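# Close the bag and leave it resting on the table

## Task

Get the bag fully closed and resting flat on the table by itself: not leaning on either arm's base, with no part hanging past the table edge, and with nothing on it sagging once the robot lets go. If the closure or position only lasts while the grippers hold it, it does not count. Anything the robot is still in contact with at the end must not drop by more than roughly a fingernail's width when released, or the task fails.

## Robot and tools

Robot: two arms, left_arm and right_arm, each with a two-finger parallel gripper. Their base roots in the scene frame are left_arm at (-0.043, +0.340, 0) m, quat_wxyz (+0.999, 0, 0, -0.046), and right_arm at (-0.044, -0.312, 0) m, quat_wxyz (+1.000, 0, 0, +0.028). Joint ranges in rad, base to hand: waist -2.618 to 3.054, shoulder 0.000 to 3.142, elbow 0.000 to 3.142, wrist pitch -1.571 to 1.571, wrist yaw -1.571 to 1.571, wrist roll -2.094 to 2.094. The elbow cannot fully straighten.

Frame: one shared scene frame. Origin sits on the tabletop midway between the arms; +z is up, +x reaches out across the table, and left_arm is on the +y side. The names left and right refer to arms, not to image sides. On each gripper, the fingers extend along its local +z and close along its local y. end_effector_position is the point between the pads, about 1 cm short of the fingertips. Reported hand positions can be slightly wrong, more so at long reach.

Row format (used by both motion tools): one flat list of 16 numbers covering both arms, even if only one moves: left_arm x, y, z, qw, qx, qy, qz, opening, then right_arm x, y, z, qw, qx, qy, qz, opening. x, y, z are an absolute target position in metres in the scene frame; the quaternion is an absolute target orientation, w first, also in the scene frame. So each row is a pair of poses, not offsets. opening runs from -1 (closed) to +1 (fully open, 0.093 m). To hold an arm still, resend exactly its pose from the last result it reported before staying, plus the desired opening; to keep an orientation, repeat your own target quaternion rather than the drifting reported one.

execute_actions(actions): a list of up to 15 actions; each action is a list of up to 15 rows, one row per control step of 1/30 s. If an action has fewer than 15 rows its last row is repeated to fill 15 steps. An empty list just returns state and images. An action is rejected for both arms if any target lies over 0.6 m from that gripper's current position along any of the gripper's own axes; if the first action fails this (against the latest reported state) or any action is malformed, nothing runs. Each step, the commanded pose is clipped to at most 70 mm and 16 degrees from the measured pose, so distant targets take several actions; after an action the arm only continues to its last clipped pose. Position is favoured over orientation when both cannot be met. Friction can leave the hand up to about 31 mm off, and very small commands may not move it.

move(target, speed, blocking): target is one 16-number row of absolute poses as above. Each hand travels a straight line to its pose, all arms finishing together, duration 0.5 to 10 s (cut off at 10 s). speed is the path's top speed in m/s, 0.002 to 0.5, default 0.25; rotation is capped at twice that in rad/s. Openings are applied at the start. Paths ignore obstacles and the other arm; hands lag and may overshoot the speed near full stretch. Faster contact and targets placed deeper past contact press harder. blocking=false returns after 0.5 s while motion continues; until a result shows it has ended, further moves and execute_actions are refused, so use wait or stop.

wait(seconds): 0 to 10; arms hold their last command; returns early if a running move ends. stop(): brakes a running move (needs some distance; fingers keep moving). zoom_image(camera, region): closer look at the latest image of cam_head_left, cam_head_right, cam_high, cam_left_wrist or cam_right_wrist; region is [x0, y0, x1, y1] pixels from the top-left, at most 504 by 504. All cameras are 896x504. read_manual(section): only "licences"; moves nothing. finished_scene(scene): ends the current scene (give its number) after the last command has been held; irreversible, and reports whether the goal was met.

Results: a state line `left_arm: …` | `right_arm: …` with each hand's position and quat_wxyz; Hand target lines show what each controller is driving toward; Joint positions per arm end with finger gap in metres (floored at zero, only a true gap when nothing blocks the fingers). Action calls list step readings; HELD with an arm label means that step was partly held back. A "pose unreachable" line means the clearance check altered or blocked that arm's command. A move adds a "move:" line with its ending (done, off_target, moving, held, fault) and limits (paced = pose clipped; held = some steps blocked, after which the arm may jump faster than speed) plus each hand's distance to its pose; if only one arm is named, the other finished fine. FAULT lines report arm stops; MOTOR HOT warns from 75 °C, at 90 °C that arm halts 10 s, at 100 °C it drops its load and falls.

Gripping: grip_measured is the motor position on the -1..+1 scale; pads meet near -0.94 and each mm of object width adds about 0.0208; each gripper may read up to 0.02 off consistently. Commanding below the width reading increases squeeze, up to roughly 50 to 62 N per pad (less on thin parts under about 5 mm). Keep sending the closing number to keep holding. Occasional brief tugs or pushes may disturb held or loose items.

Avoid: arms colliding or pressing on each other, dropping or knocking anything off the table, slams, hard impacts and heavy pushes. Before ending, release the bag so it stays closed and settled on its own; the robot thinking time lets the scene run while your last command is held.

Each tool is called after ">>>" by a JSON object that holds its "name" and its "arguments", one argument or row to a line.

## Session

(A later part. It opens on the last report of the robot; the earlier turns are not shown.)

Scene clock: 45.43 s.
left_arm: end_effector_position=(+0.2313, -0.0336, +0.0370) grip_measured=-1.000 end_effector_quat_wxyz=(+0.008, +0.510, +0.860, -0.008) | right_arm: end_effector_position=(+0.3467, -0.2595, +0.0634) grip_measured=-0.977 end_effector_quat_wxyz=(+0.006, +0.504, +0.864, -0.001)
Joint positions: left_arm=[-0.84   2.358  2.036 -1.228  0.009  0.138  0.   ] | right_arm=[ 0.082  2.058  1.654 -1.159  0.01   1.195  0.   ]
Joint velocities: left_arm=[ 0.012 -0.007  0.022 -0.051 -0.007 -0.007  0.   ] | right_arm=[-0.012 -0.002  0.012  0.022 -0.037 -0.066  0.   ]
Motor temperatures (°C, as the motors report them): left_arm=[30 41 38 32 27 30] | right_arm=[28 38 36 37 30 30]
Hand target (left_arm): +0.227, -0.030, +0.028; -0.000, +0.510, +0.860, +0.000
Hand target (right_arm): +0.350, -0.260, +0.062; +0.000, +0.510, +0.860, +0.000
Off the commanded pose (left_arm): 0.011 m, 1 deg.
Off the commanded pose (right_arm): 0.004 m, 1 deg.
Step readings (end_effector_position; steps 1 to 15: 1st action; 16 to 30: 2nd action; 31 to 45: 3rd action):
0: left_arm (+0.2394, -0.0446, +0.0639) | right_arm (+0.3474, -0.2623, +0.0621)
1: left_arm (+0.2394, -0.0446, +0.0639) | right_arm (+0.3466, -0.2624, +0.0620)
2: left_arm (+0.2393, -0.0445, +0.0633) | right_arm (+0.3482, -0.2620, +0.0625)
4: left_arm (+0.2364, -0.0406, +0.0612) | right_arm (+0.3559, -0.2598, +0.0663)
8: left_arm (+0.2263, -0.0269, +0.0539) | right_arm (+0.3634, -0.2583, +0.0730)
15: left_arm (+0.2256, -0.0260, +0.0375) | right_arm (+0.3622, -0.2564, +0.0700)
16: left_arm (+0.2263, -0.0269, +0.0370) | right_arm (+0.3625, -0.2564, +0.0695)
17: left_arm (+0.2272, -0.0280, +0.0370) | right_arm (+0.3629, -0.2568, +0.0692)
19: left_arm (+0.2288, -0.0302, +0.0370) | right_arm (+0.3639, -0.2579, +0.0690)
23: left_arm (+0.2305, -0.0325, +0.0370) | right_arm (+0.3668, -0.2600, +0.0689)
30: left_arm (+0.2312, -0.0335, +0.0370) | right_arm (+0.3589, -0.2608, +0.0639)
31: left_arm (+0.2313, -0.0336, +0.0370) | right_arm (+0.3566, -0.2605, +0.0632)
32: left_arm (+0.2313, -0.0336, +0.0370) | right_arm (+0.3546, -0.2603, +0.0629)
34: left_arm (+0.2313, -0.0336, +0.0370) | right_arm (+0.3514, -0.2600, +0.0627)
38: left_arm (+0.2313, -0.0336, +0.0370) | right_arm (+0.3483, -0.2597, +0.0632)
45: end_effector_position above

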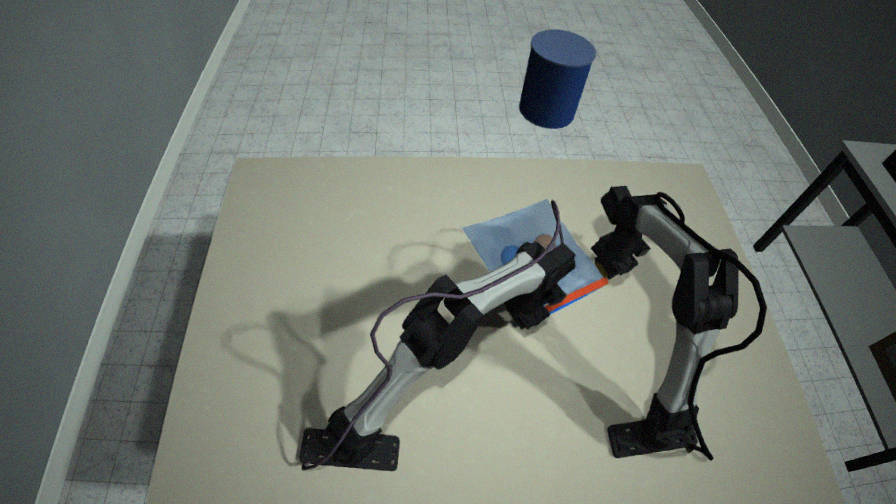

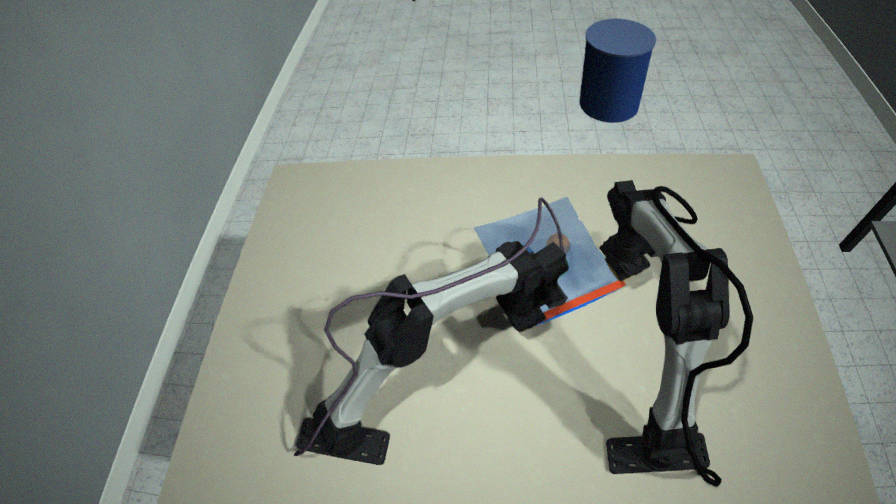

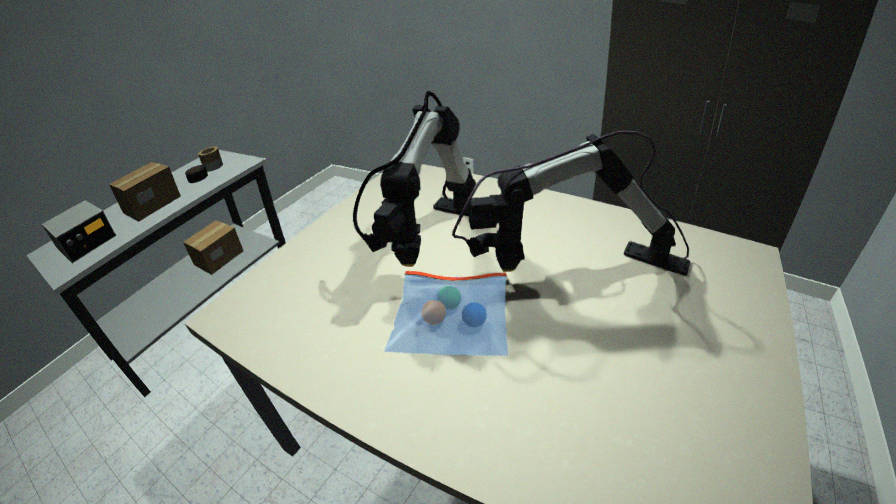

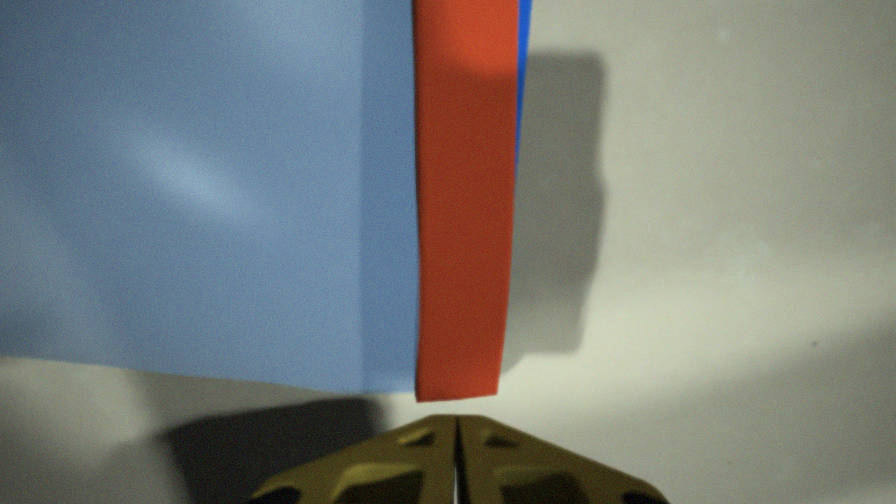

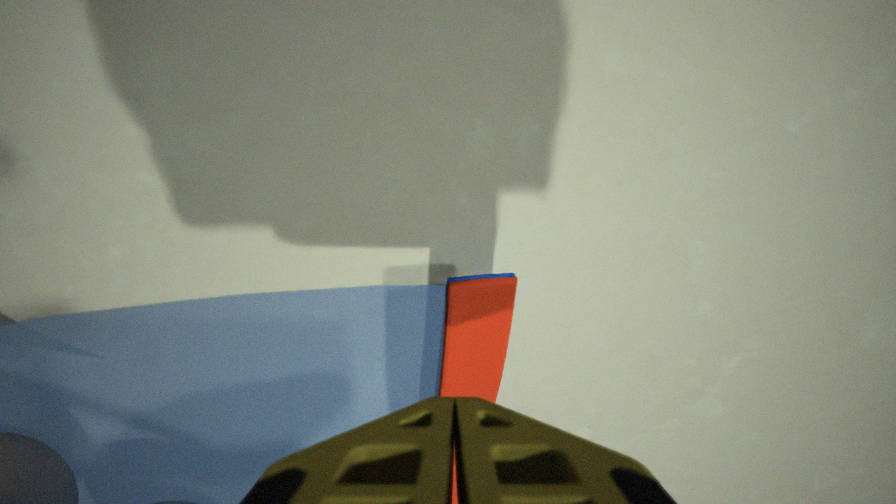

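>>> {"name": "execute_actions", "arguments": {
  "actions": [
    [[0.2265,-0.028,0.030,0,0.5099,0.8602,0,-1,0.347,-0.2605,0.060,0,0.5099,0.8602,0,-1],[0.226,-0.026,0.030,0,0.5099,0.8602,0,-1,0.344,-0.261,0.057,0,0.5099,0.8602,0,-1],[0.2255,-0.025,0.029,0,0.5099,0.8602,0,-1,0.341,-0.2615,0.054,0,0.5099,0.8602,0,-1],[0.2255,-0.025,0.027,0,0.5099,0.8602,0,-1,0.339,-0.262,0.051,0,0.5099,0.8602,0,-1],[0.2255,-0.025,0.025,0,0.5099,0.8602,0,-1,0.337,-0.262,0.048,0,0.5099,0.8602,0,-1],[0.2255,-0.025,0.023,0,0.5099,0.8602,0,-1,0.337,-0.262,0.045,0,0.5099,0.8602,0,-1],[0.2255,-0.025,0.021,0,0.5099,0.8602,0,-1,0.337,-0.262,0.042,0,0.5099,0.8602,0,-1],[0.2255,-0.025,0.019,0,0.5099,0.8602,0,-1,0.337,-0.262,0.039,0,0.5099,0.8602,0,-1],[0.2255,-0.025,0.017,0,0.5099,0.8602,0,-1,0.337,-0.262,0.036,0,0.5099,0.8602,0,-1],[0.2255,-0.025,0.015,0,0.5099,0.8602,0,-1,0.337,-0.262,0.033,0,0.5099,0.8602,0,-1],[0.2255,-0.025,0.013,0,0.5099,0.8602,0,-1,0.337,-0.262,0.030,0,0.5099,0.8602,0,-1],[0.2255,-0.025,0.011,0,0.5099,0.8602,0,-1,0.337,-0.262,0.028,0,0.5099,0.8602,0,-1],[0.2255,-0.025,0.010,0,0.5099,0.8602,0,-1,0.337,-0.262,0.026,0,0.5099,0.8602,0,-1],[0.2255,-0.025,0.010,0,0.5099,0.8602,0,-1,0.337,-0.262,0.025,0,0.5099,0.8602,0,-1],[0.2255,-0.025,0.010,0,0.5099,0.8602,0,-1,0.337,-0.262,0.025,0,0.5099,0.8602,0,-1]]
  ]
}}

>>> {"name": "wait", "arguments": {
  "seconds": 0.3
}}

Scene clock: 51.03 s.
left_arm: end_effector_position=(+0.2262, -0.0267, +0.0212) grip_measured=-1.000 end_effector_quat_wxyz=(+0.002, +0.510, +0.860, -0.006) | right_arm: end_effector_position=(+0.3352, -0.2610, +0.0337) grip_measured=-0.977 end_effector_quat_wxyz=(-0.001, +0.504, +0.864, -0.007)
Joint positions: left_arm=[-0.84   2.342  1.946 -1.167  0.009  0.138  0.   ] | right_arm=[ 0.082  2.056  1.531 -1.056  0.009  1.196  0.   ]
Joint velocities: left_arm=[ 0.007  0.012 -0.046  0.095 -0.022  0.037  0.   ] | right_arm=[-0.007 -0.007 -0.081  0.154  0.081  0.051  0.   ]
Motor temperatures (°C, as the motors report them): left_arm=[30 44 38 32 27 30] | right_arm=[28 40 37 36 30 30]
Hand target (left_arm): +0.225, -0.024, +0.010; -0.001, +0.510, +0.860, +0.000
Hand target (right_arm): +0.337, -0.262, +0.025; -0.000, +0.510, +0.860, -0.000
Off the commanded pose (left_arm): 0.011 m, 1 deg.
Off the commanded pose (right_arm): 0.009 m, 1 deg.
Step readings (end_effector_position):
0: left_arm (+0.2313, -0.0336, +0.0370) | right_arm (+0.3465, -0.2595, +0.0635)
1: left_arm (+0.2313, -0.0336, +0.0370) | right_arm (+0.3465, -0.2595, +0.0635)
2: left_arm (+0.2311, -0.0334, +0.0367) | right_arm (+0.3466, -0.2595, +0.0635)
4: left_arm (+0.2294, -0.0310, +0.0357) | right_arm (+0.3463, -0.2595, +0.0604)
8: left_arm (+0.2270, -0.0278, +0.0306) | right_arm (+0.3361, -0.2608, +0.0455)
15: end_effector_position above

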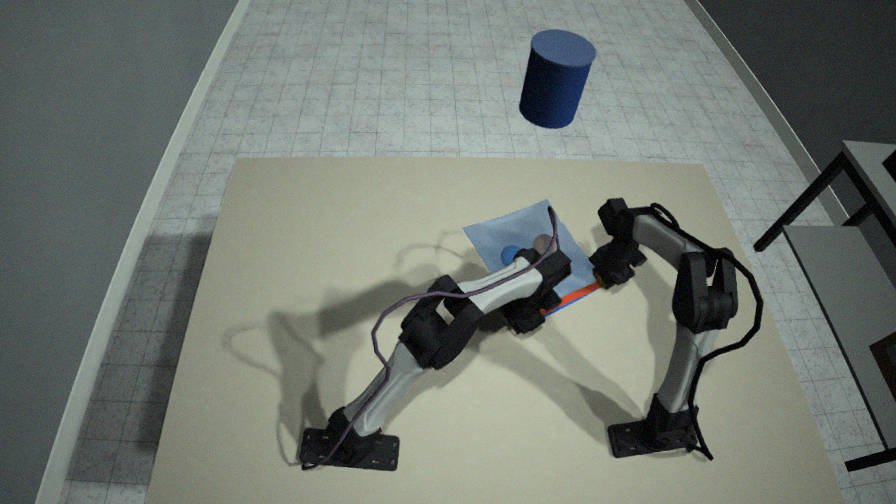

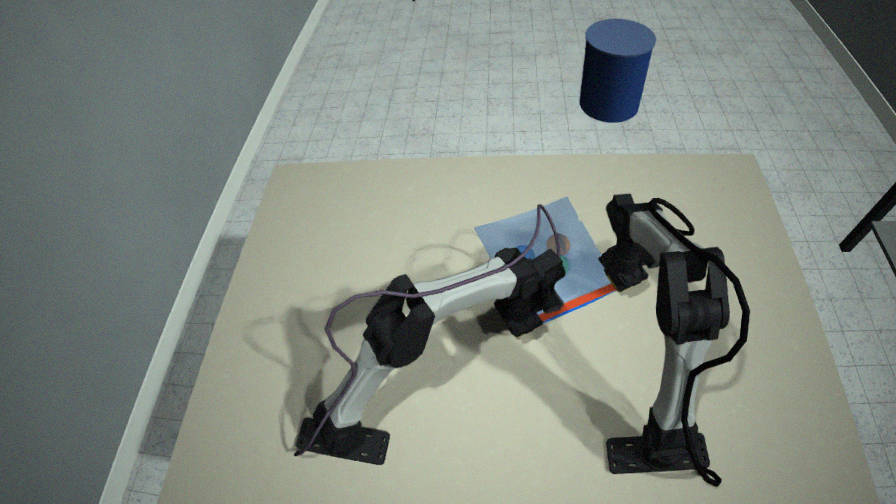

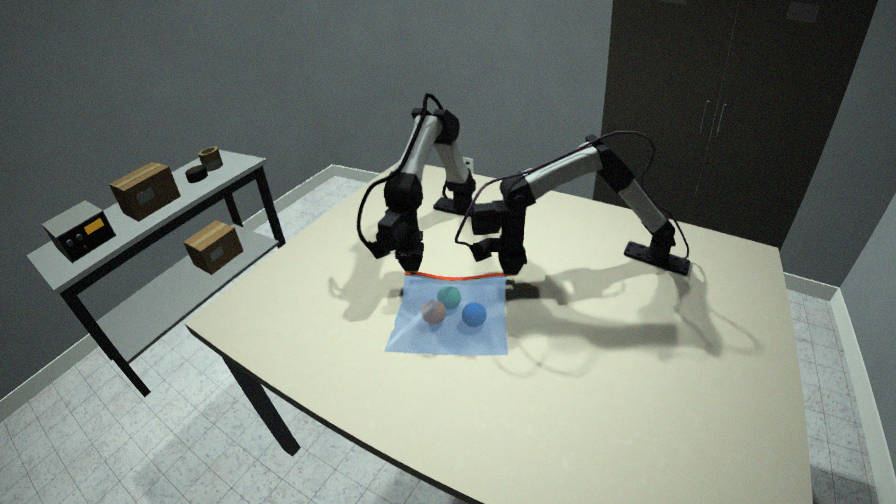

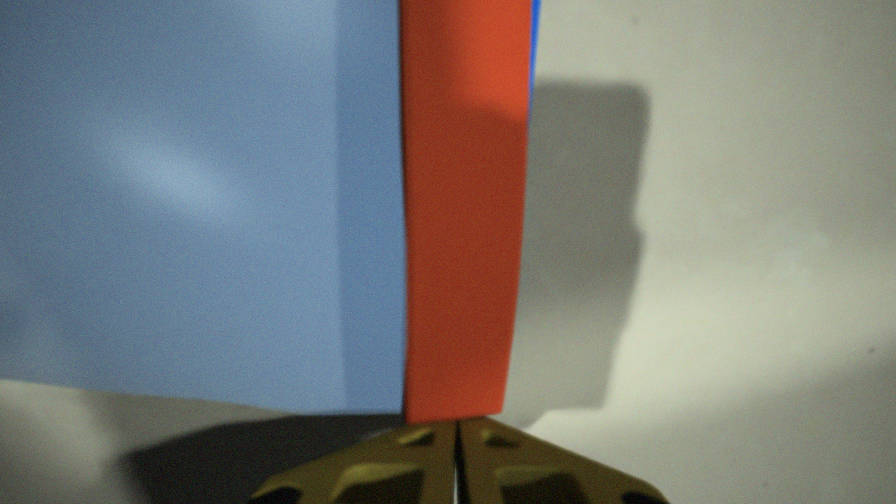

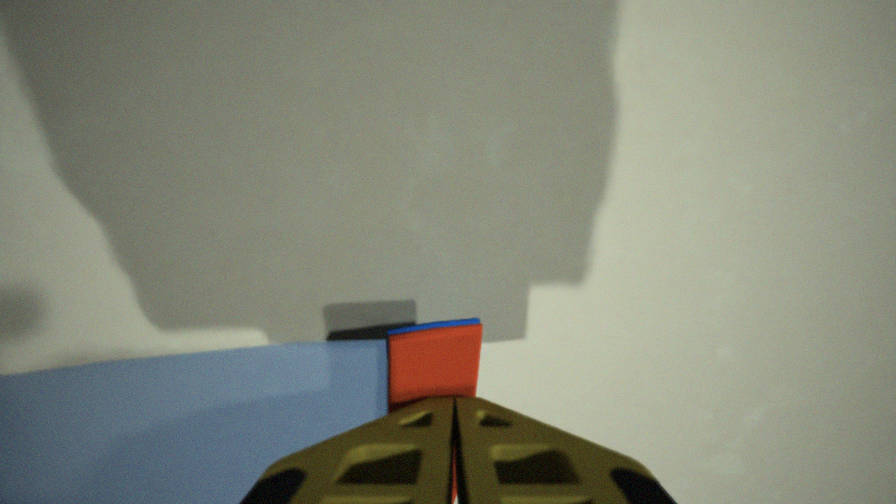

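Scene clock: 51.33 s.
left_arm: end_effector_position=(+0.2279, -0.0291, +0.0209) grip_measured=-1.000 end_effector_quat_wxyz=(+0.007, +0.510, +0.860, -0.008) | right_arm: end_effector_position=(+0.3407, -0.2602, +0.0329) grip_measured=-0.977 end_effector_quat_wxyz=(+0.008, +0.504, +0.863, +0.001)
Joint positions: left_arm=[-0.84   2.342  1.944 -1.154  0.009  0.138  0.   ] | right_arm=[ 0.082  2.056  1.528 -1.029  0.009  1.196  0.   ]
Joint velocities: left_arm=[0.007 0.007 0.012 0.007 0.037 0.022 0.   ] | right_arm=[-0.007 -0.022 -0.007  0.095  0.007 -0.022  0.   ]
Motor temperatures (°C, as the motors report them): left_arm=[30 44 38 32 27 30] | right_arm=[28 40 37 36 30 30]
Hand target (left_arm): +0.225, -0.024, +0.010; -0.001, +0.510, +0.860, +0.000
Hand target (right_arm): +0.337, -0.262, +0.025; -0.000, +0.510, +0.860, -0.000
Off the commanded pose (left_arm): 0.012 m, 1 deg.
Off the commanded pose (right_arm): 0.009 m, 1 deg.
wait: 0.30 s; no rest

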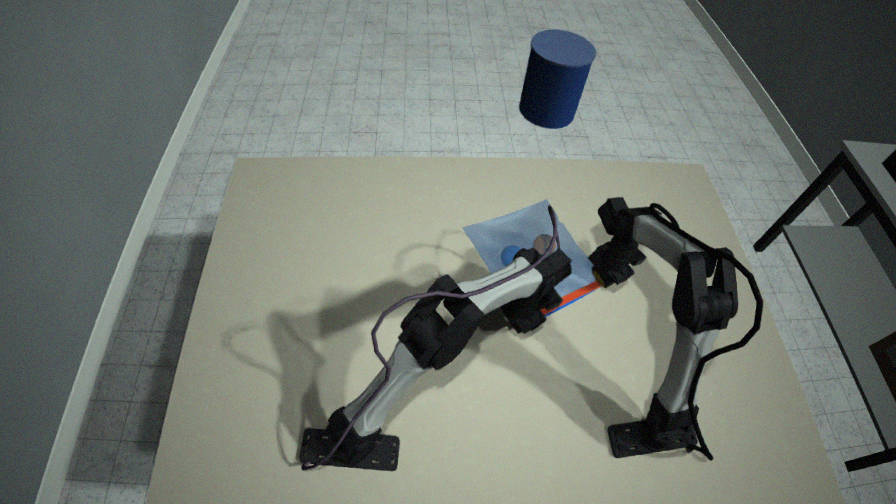

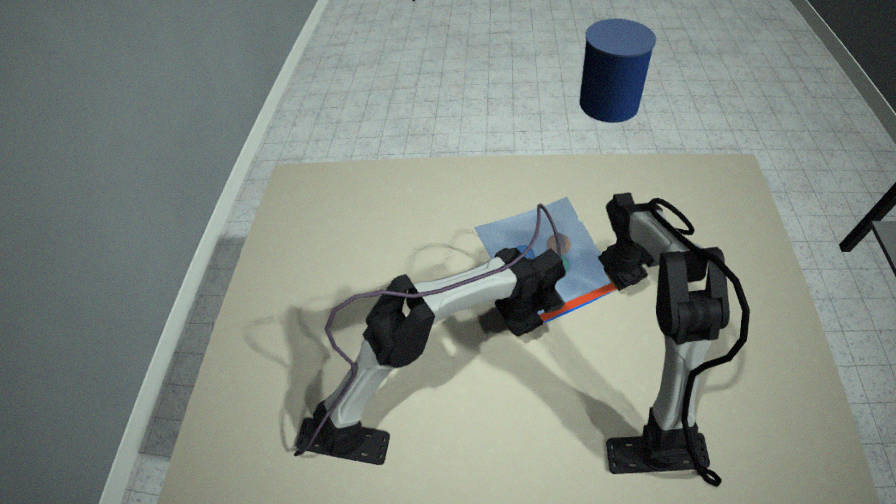

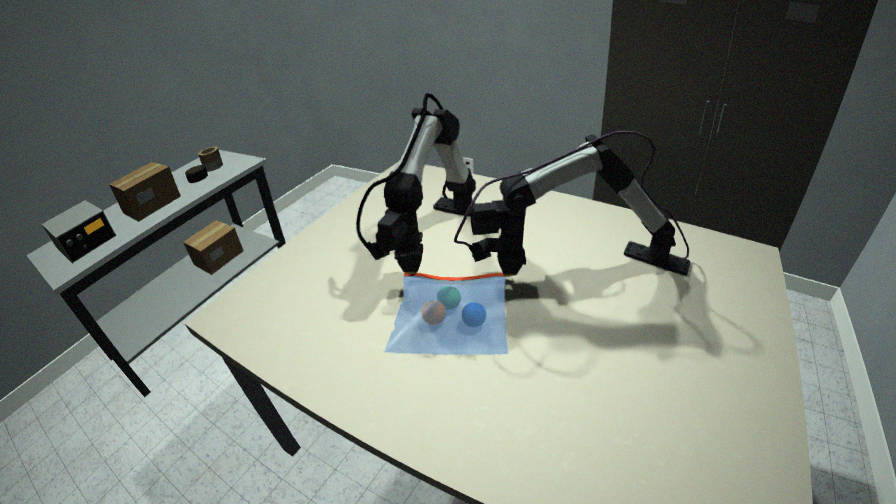

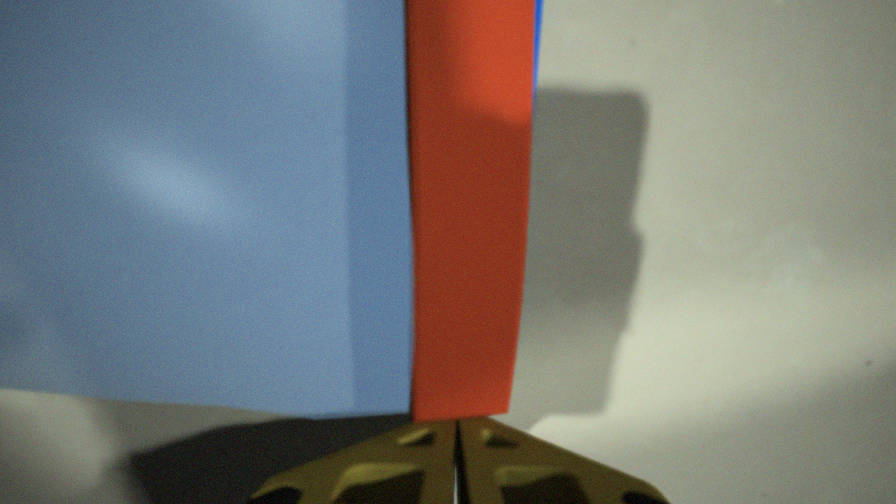

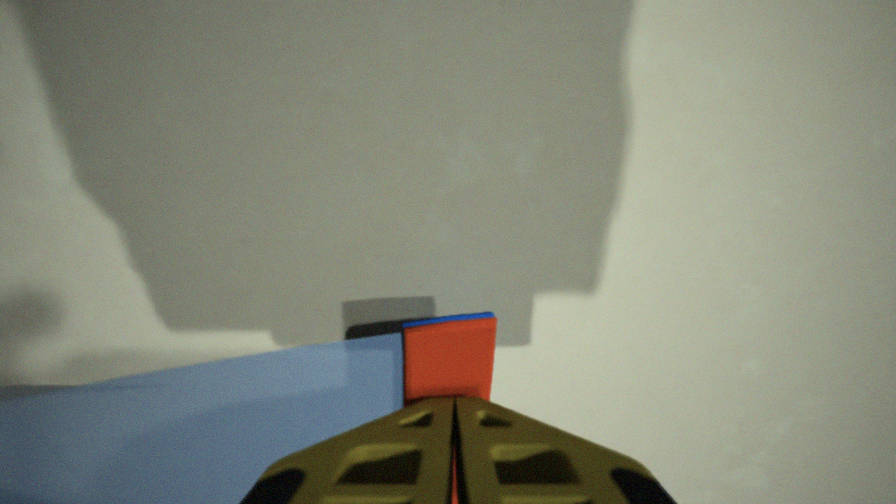

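>>> {"name": "execute_actions", "arguments": {
  "actions": [
    [[0.2255,-0.025,0.007,0,0.5099,0.8602,0,-1,0.338,-0.2625,0.021,0,0.5099,0.8602,0,-1],[0.2255,-0.025,0.004,0,0.5099,0.8602,0,-1,0.339,-0.263,0.017,0,0.5099,0.8602,0,-1],[0.2255,-0.025,0.001,0,0.5099,0.8602,0,-1,0.339,-0.263,0.013,0,0.5099,0.8602,0,-1],[0.2255,-0.025,-0.002,0,0.5099,0.8602,0,-1,0.339,-0.263,0.009,0,0.5099,0.8602,0,-1],[0.2255,-0.025,-0.005,0,0.5099,0.8602,0,-1,0.339,-0.263,0.005,0,0.5099,0.8602,0,-1],[0.2255,-0.025,-0.008,0,0.5099,0.8602,0,-1,0.339,-0.263,0.001,0,0.5099,0.8602,0,-1],[0.2255,-0.025,-0.011,0,0.5099,0.8602,0,-1,0.339,-0.263,-0.003,0,0.5099,0.8602,0,-1],[0.2246,-0.0238,-0.016,0,0.5099,0.8602,0,-1,0.339,-0.263,-0.006,0,0.5099,0.8602,0,-1],[0.2237,-0.0226,-0.021,0,0.5099,0.8602,0,-1,0.339,-0.263,-0.008,0,0.5099,0.8602,0,-1],[0.2228,-0.0214,-0.026,0,0.5099,0.8602,0,-1,0.337,-0.2633,-0.013,0,0.5099,0.8602,0,-1],[0.2219,-0.0201,-0.031,0,0.5099,0.8602,0,-1,0.335,-0.2635,-0.018,0,0.5099,0.8602,0,-1],[0.2211,-0.0189,-0.035,0,0.5099,0.8602,0,-1,0.333,-0.2638,-0.023,0,0.5099,0.8602,0,-1],[0.2202,-0.0177,-0.035,0,0.5099,0.8602,0,-1,0.331,-0.2641,-0.028,0,0.5099,0.8602,0,-1],[0.2202,-0.0177,-0.035,0,0.5099,0.8602,0,-1,0.329,-0.2643,-0.033,0,0.5099,0.8602,0,-1],[0.2202,-0.0177,-0.035,0,0.5099,0.8602,0,-1,0.327,-0.2646,-0.033,0,0.5099,0.8602,0,-1]]
  ]
}}

>>> {"name": "wait", "arguments": {
  "seconds": 0.2
}}

Scene clock: 56.20 s.
left_arm: end_effector_position=(+0.2269, -0.0276, +0.0067) grip_measured=-1.000 end_effector_quat_wxyz=(+0.026, +0.510, +0.860, -0.016) | right_arm: end_effector_position=(+0.3424, -0.2601, +0.0132) grip_measured=-0.977 end_effector_quat_wxyz=(+0.024, +0.505, +0.863, +0.014)
Joint positions: left_arm=[-0.84   2.304  1.819 -1.025  0.009  0.138  0.   ] | right_arm=[ 0.081  2.051  1.437 -0.901  0.008  1.196  0.   ]
Joint velocities: left_arm=[-0.002 -0.085 -0.168  0.212 -0.051 -0.037  0.   ] | right_arm=[-0.017 -0.188 -0.344  0.315 -0.022  0.022  0.   ]
Motor temperatures (°C, as the motors report them): left_arm=[30 46 38 31 27 30] | right_arm=[28 42 36 35 30 30]
Hand target (left_arm): +0.218, -0.015, -0.032; -0.002, +0.510, +0.860, +0.001
Hand target (right_arm): +0.323, -0.265, -0.029; -0.003, +0.510, +0.860, -0.003
Off the commanded pose (left_arm): 0.043 m, 4 deg.
Off the commanded pose (right_arm): 0.049 m, 3 deg.
Step readings (end_effector_position):
0: left_arm (+0.2281, -0.0293, +0.0209) | right_arm (+0.3415, -0.2601, +0.0330)
1: left_arm (+0.2282, -0.0294, +0.0209) | right_arm (+0.3418, -0.2601, +0.0330)
2: left_arm (+0.2284, -0.0298, +0.0205) | right_arm (+0.3425, -0.2600, +0.0330)
4: left_arm (+0.2287, -0.0301, +0.0182) | right_arm (+0.3440, -0.2597, +0.0311)
8: left_arm (+0.2270, -0.0278, +0.0092) | right_arm (+0.3416, -0.2601, +0.0176)
15: end_effector_position above

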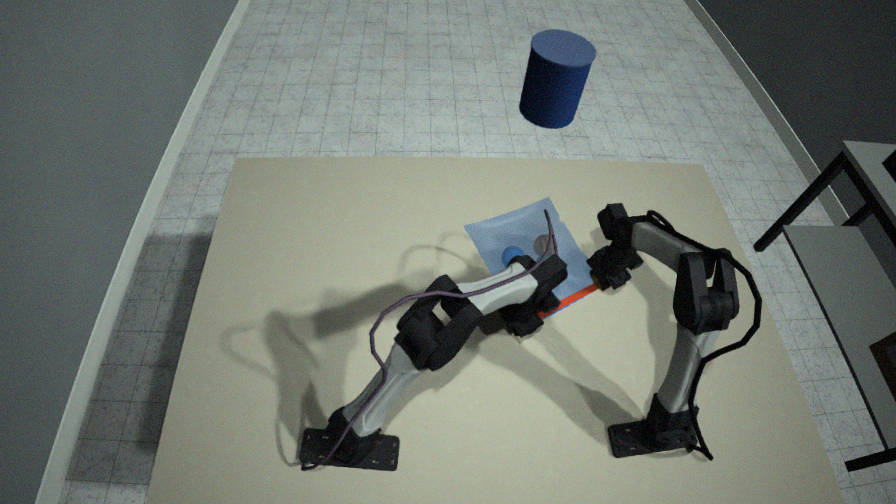

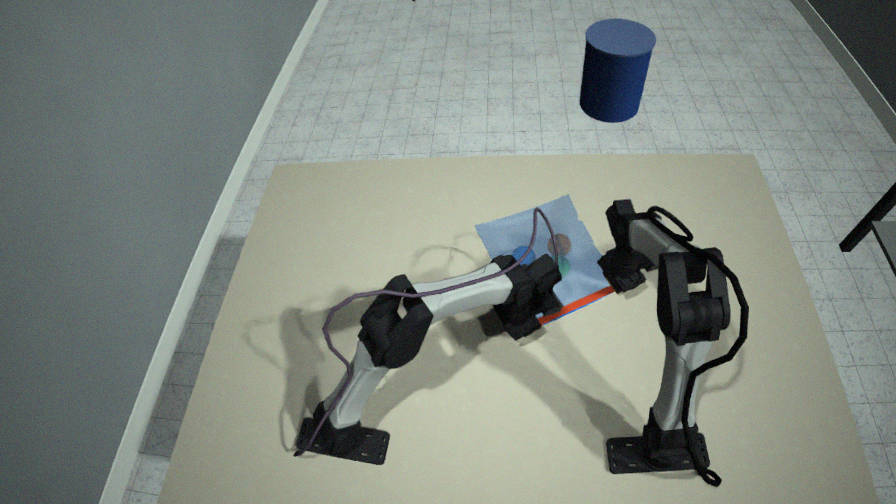

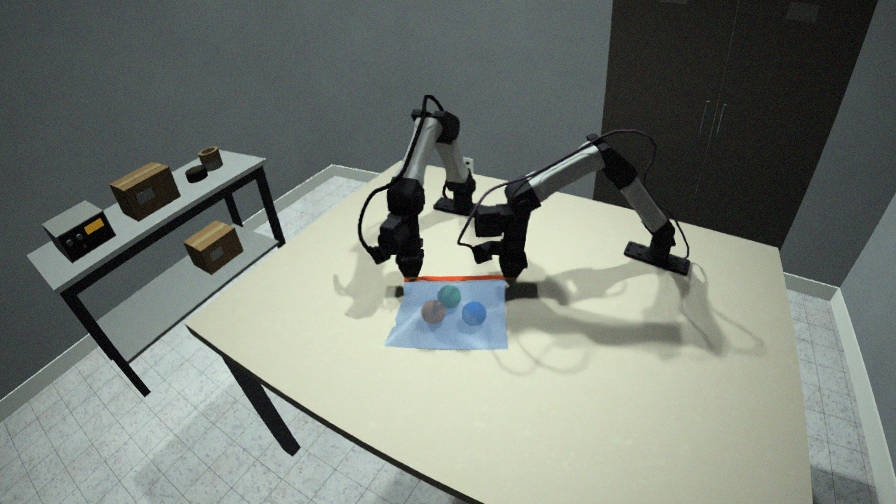

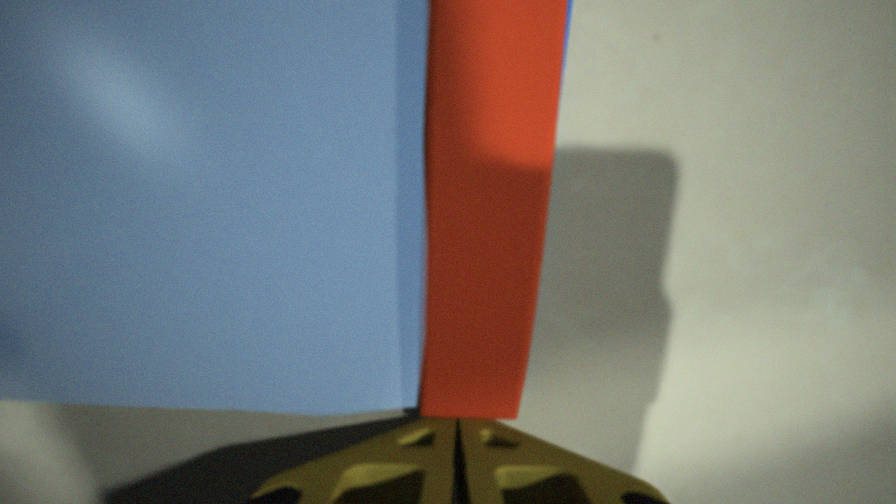

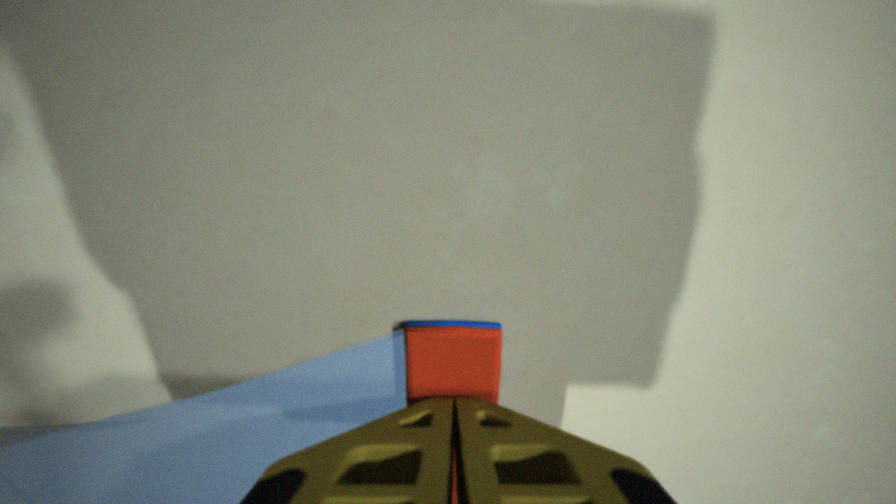

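Scene clock: 56.40 s.
left_arm: end_effector_position=(+0.2269, -0.0277, +0.0066) grip_measured=-1.000 end_effector_quat_wxyz=(+0.029, +0.510, +0.859, -0.017) | right_arm: end_effector_position=(+0.3429, -0.2601, +0.0133) grip_measured=-0.977 end_effector_quat_wxyz=(+0.031, +0.504, +0.863, +0.019)
Joint positions: left_arm=[-0.84   2.299  1.81  -1.016  0.009  0.138  0.   ] | right_arm=[ 0.081  2.039  1.417 -0.877  0.008  1.196  0.   ]
Joint velocities: left_arm=[ 0.007 -0.017 -0.007 -0.037  0.007 -0.007  0.   ] | right_arm=[-0.017  0.012  0.002  0.037 -0.022 -0.007  0.   ]
Motor temperatures (°C, as the motors report them): left_arm=[30 46 38 31 27 30] | right_arm=[28 42 36 35 30 30]
Hand target (left_arm): +0.218, -0.015, -0.032; -0.002, +0.510, +0.860, +0.001
Hand target (right_arm): +0.323, -0.265, -0.029; -0.003, +0.510, +0.860, -0.003
Off the commanded pose (left_arm): 0.043 m, 4 deg.
Off the commanded pose (right_arm): 0.049 m, 4 deg.
wait: 0.20 s; no rest

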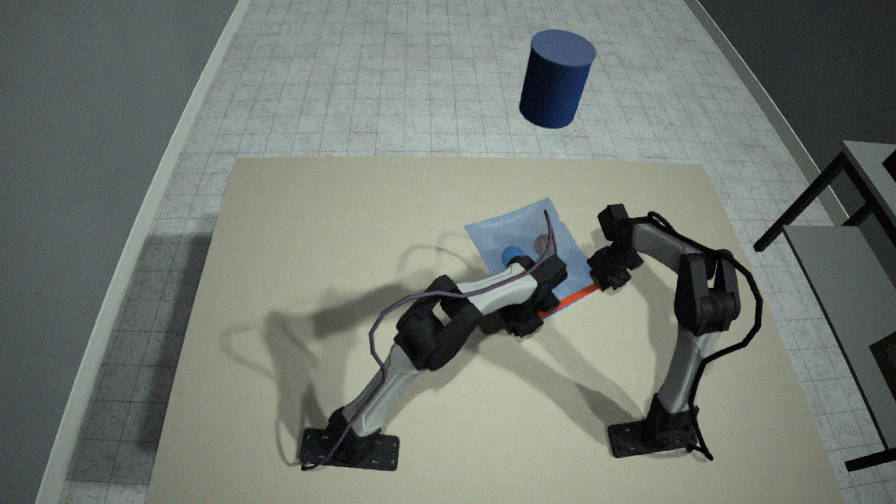

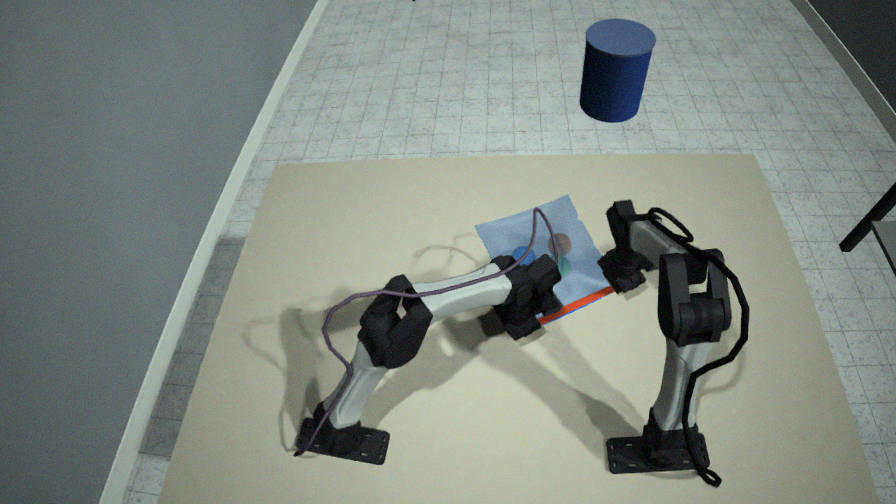

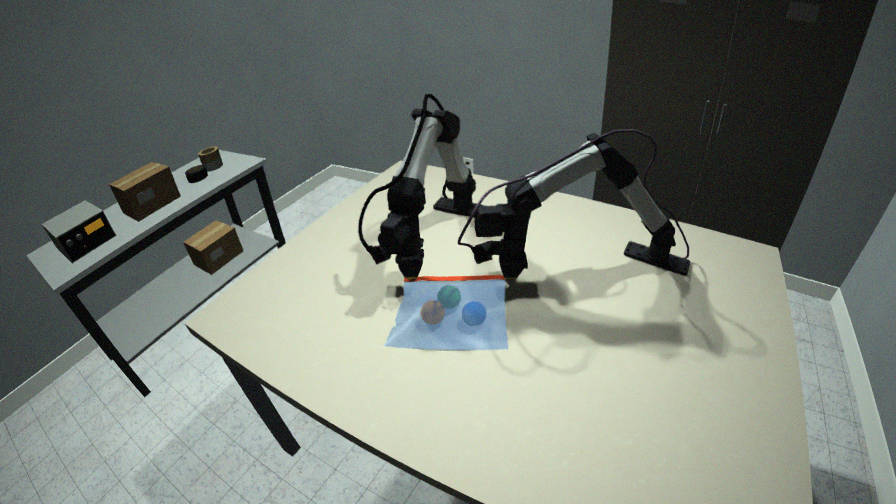

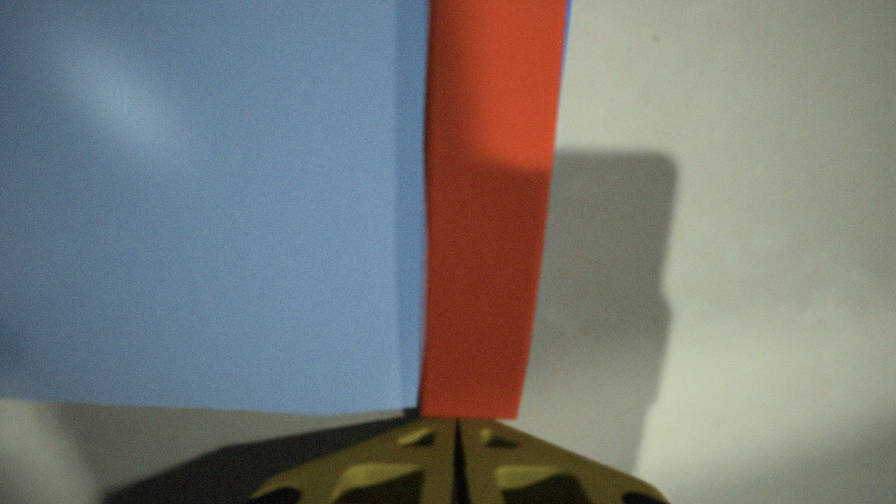

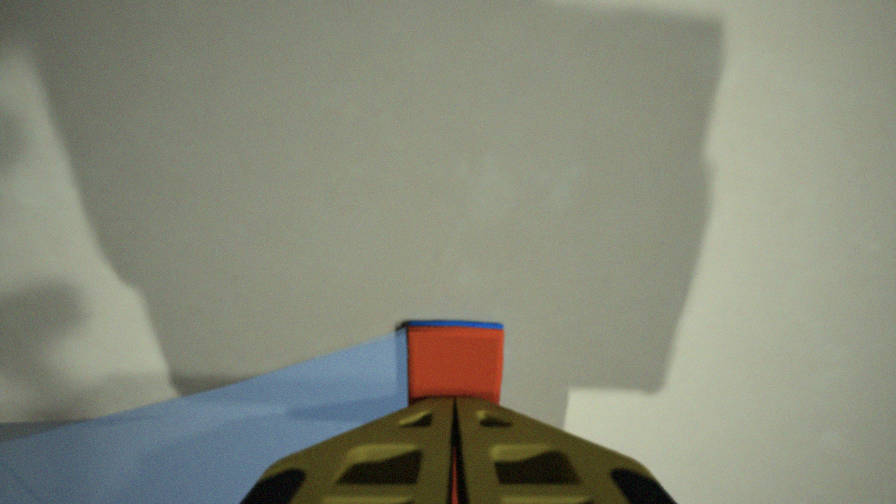

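>>> {"name": "execute_actions", "arguments": {
  "actions": [
    [[0.2228,-0.0214,-0.015,0,0.5099,0.8602,0,-1,0.333,-0.2638,-0.013,0,0.5099,0.8602,0,-1],[0.2255,-0.025,0.005,0,0.5099,0.8602,0,-1,0.339,-0.263,0.007,0,0.5099,0.8602,0,-1],[0.2255,-0.025,0.020,0,0.5099,0.8602,0,-1,0.339,-0.263,0.022,0,0.5099,0.8602,0,-1],[0.2255,-0.025,0.032,0,0.5099,0.8602,0,-1,0.339,-0.263,0.034,0,0.5099,0.8602,0,-1],[0.2255,-0.025,0.036,0,0.5099,0.8602,0,-1,0.339,-0.263,0.038,0,0.5099,0.8602,0,-1],[0.2256,-0.0285,0.037,0,0.5099,0.8602,0,-1,0.3406,-0.266,0.038,0,0.5099,0.8602,0,-1],[0.2258,-0.032,0.037,0,0.5099,0.8602,0,-1,0.3422,-0.269,0.038,0,0.5099,0.8602,0,-1],[0.2259,-0.0355,0.037,0,0.5099,0.8602,0,-1,0.3438,-0.272,0.038,0,0.5099,0.8602,0,-1],[0.226,-0.0389,0.037,0,0.5099,0.8602,0,-1,0.3454,-0.275,0.038,0,0.5099,0.8602,0,-1],[0.226,-0.0389,0.032,0,0.5099,0.8602,0,-1,0.3454,-0.275,0.033,0,0.5099,0.8602,0,-1],[0.226,-0.0389,0.026,0,0.5099,0.8602,0,-1,0.3454,-0.275,0.028,0,0.5099,0.8602,0,-1],[0.226,-0.0389,0.020,0,0.5099,0.8602,0,-1,0.3454,-0.275,0.023,0,0.5099,0.8602,0,-1],[0.226,-0.0389,0.014,0,0.5099,0.8602,0,-1,0.3454,-0.275,0.018,0,0.5099,0.8602,0,-1],[0.226,-0.0389,0.008,0,0.5099,0.8602,0,-1,0.3454,-0.275,0.013,0,0.5099,0.8602,0,-1],[0.226,-0.0389,0.003,0,0.5099,0.8602,0,-1,0.3454,-0.275,0.008,0,0.5099,0.8602,0,-1]],
    [[0.226,-0.0389,-0.002,0,0.5099,0.8602,0,-1,0.3454,-0.275,0.003,0,0.5099,0.8602,0,-1],[0.226,-0.0389,-0.007,0,0.5099,0.8602,0,-1,0.3454,-0.275,-0.002,0,0.5099,0.8602,0,-1],[0.226,-0.0389,-0.011,0,0.5099,0.8602,0,-1,0.3454,-0.275,-0.006,0,0.5099,0.8602,0,-1],[0.226,-0.0389,-0.011,0,0.5099,0.8602,0,-1,0.3454,-0.275,-0.008,0,0.5099,0.8602,0,-1],[0.2251,-0.0377,-0.016,0,0.5099,0.8602,0,-1,0.3434,-0.2752,-0.013,0,0.5099,0.8602,0,-1],[0.2242,-0.0365,-0.021,0,0.5099,0.8602,0,-1,0.3414,-0.2754,-0.018,0,0.5099,0.8602,0,-1],[0.2234,-0.0353,-0.026,0,0.5099,0.8602,0,-1,0.3394,-0.2756,-0.023,0,0.5099,0.8602,0,-1],[0.2225,-0.034,-0.031,0,0.5099,0.8602,0,-1,0.3374,-0.2758,-0.028,0,0.5099,0.8602,0,-1],[0.2216,-0.0328,-0.035,0,0.5099,0.8602,0,-1,0.3354,-0.276,-0.033,0,0.5099,0.8602,0,-1],[0.2207,-0.0316,-0.035,0,0.5099,0.8602,0,-1,0.3334,-0.2762,-0.033,0,0.5099,0.8602,0,-1]]
  ]
}}

Scene clock: 69.27 s.
left_arm: end_effector_position=(+0.2312, -0.0432, +0.0100) grip_measured=-1.000 end_effector_quat_wxyz=(+0.038, +0.510, +0.859, -0.021) | right_arm: end_effector_position=(+0.3505, -0.2745, +0.0133) grip_measured=-0.977 end_effector_quat_wxyz=(+0.034, +0.511, +0.859, +0.021)
Joint positions: left_arm=[-0.853  2.34   1.893 -1.039  0.008  0.126  0.   ] | right_arm=[ 0.042  2.054  1.439 -0.877  0.006  1.172  0.   ]
Joint velocities: left_arm=[-0.007 -0.027 -0.071  0.139 -0.066 -0.081  0.   ] | right_arm=[ 0.012 -0.017 -0.027  0.022 -0.037 -0.037  0.   ]
Motor temperatures (°C, as the motors report them): left_arm=[30 46 37 32 27 30] | right_arm=[28 41 35 34 30 30]
Hand target (left_arm): +0.219, -0.029, -0.032; -0.001, +0.510, +0.860, +0.000
Hand target (right_arm): +0.330, -0.277, -0.029; -0.001, +0.510, +0.860, -0.001
Off the commanded pose (left_arm): 0.048 m, 5 deg.
Off the commanded pose (right_arm): 0.049 m, 5 deg.
Step readings (end_effector_position; steps 1 to 15: 1st action; 16 to 30: 2nd action):
0: left_arm (+0.2270, -0.0278, +0.0066) | right_arm (+0.3429, -0.2601, +0.0133)
1: left_arm (+0.2269, -0.0277, +0.0072) | right_arm (+0.3426, -0.2601, +0.0139)
2: left_arm (+0.2273, -0.0282, +0.0092) | right_arm (+0.3431, -0.2600, +0.0164)
4: left_arm (+0.2281, -0.0294, +0.0143) | right_arm (+0.3439, -0.2599, +0.0210)
8: left_arm (+0.2324, -0.0356, +0.0376) | right_arm (+0.3474, -0.2620, +0.0355)
15: left_arm (+0.2341, -0.0469, +0.0386) | right_arm (+0.3506, -0.2745, +0.0315)
16: left_arm (+0.2333, -0.0461, +0.0333) | right_arm (+0.3506, -0.2745, +0.0276)
17: left_arm (+0.2322, -0.0445, +0.0272) | right_arm (+0.3499, -0.2746, +0.0230)
19: left_arm (+0.2295, -0.0407, +0.0149) | right_arm (+0.3474, -0.2748, +0.0146)
23: left_arm (+0.2307, -0.0424, +0.0092) | right_arm (+0.3504, -0.2745, +0.0137)
30: end_effector_position above

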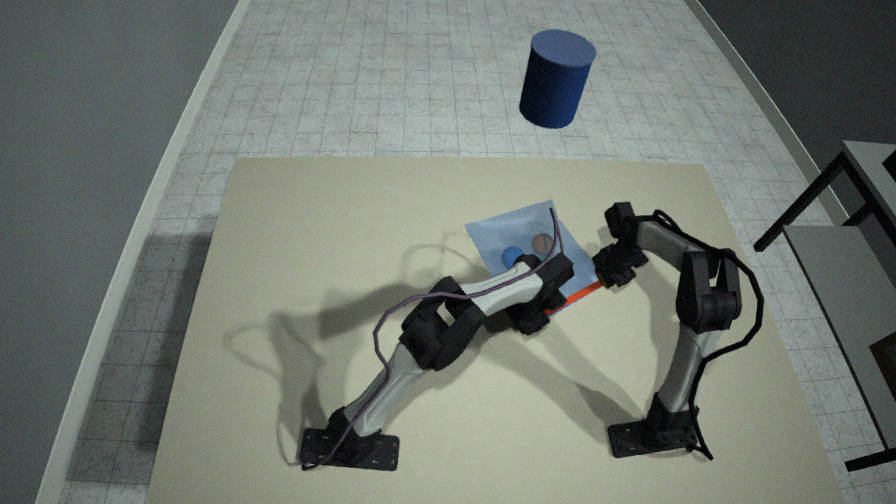

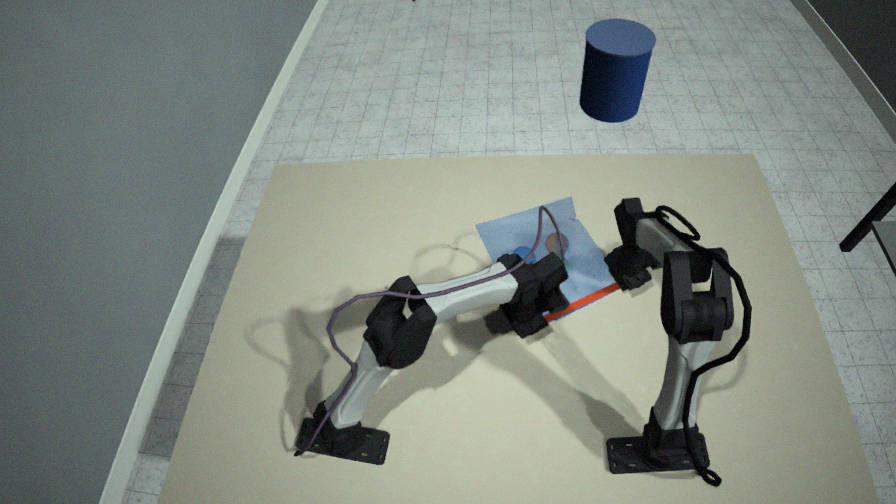

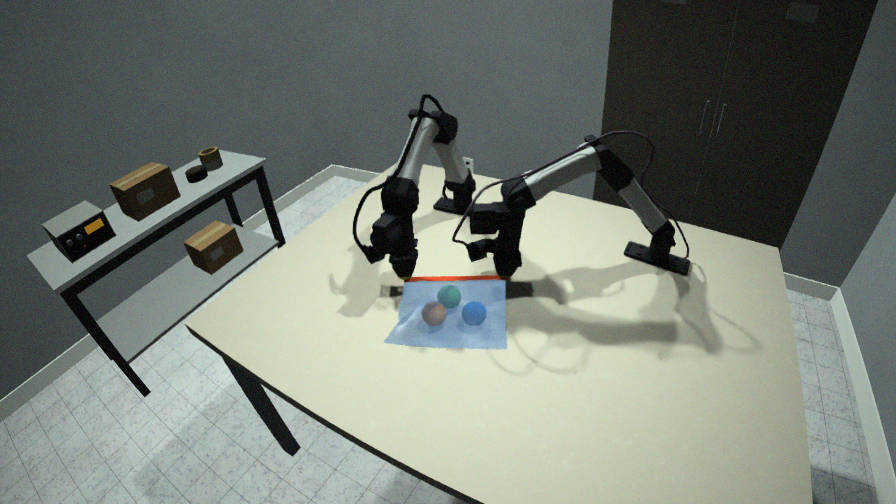

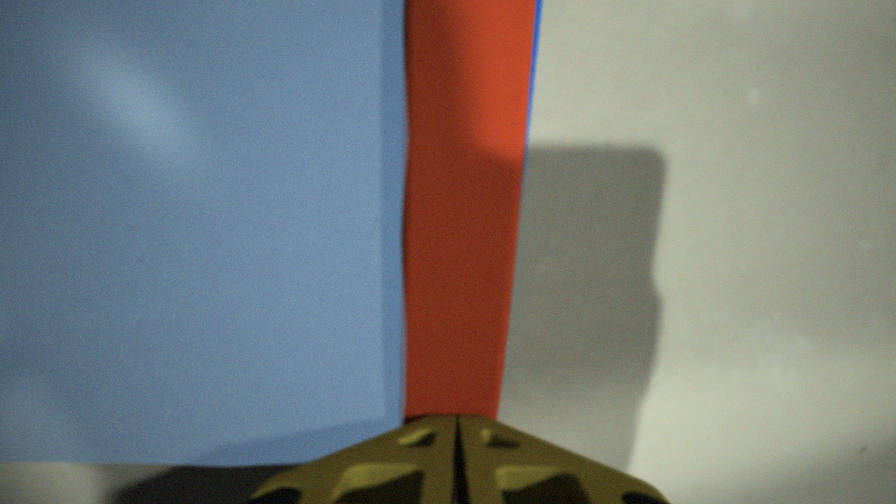

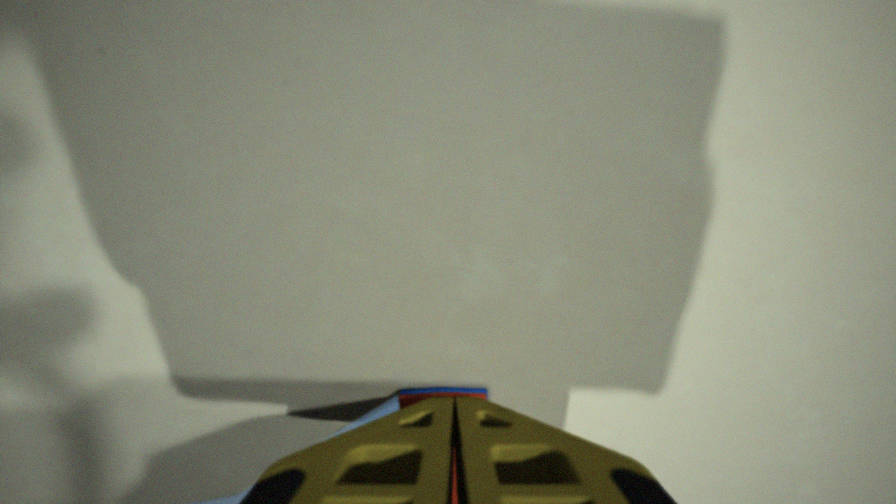

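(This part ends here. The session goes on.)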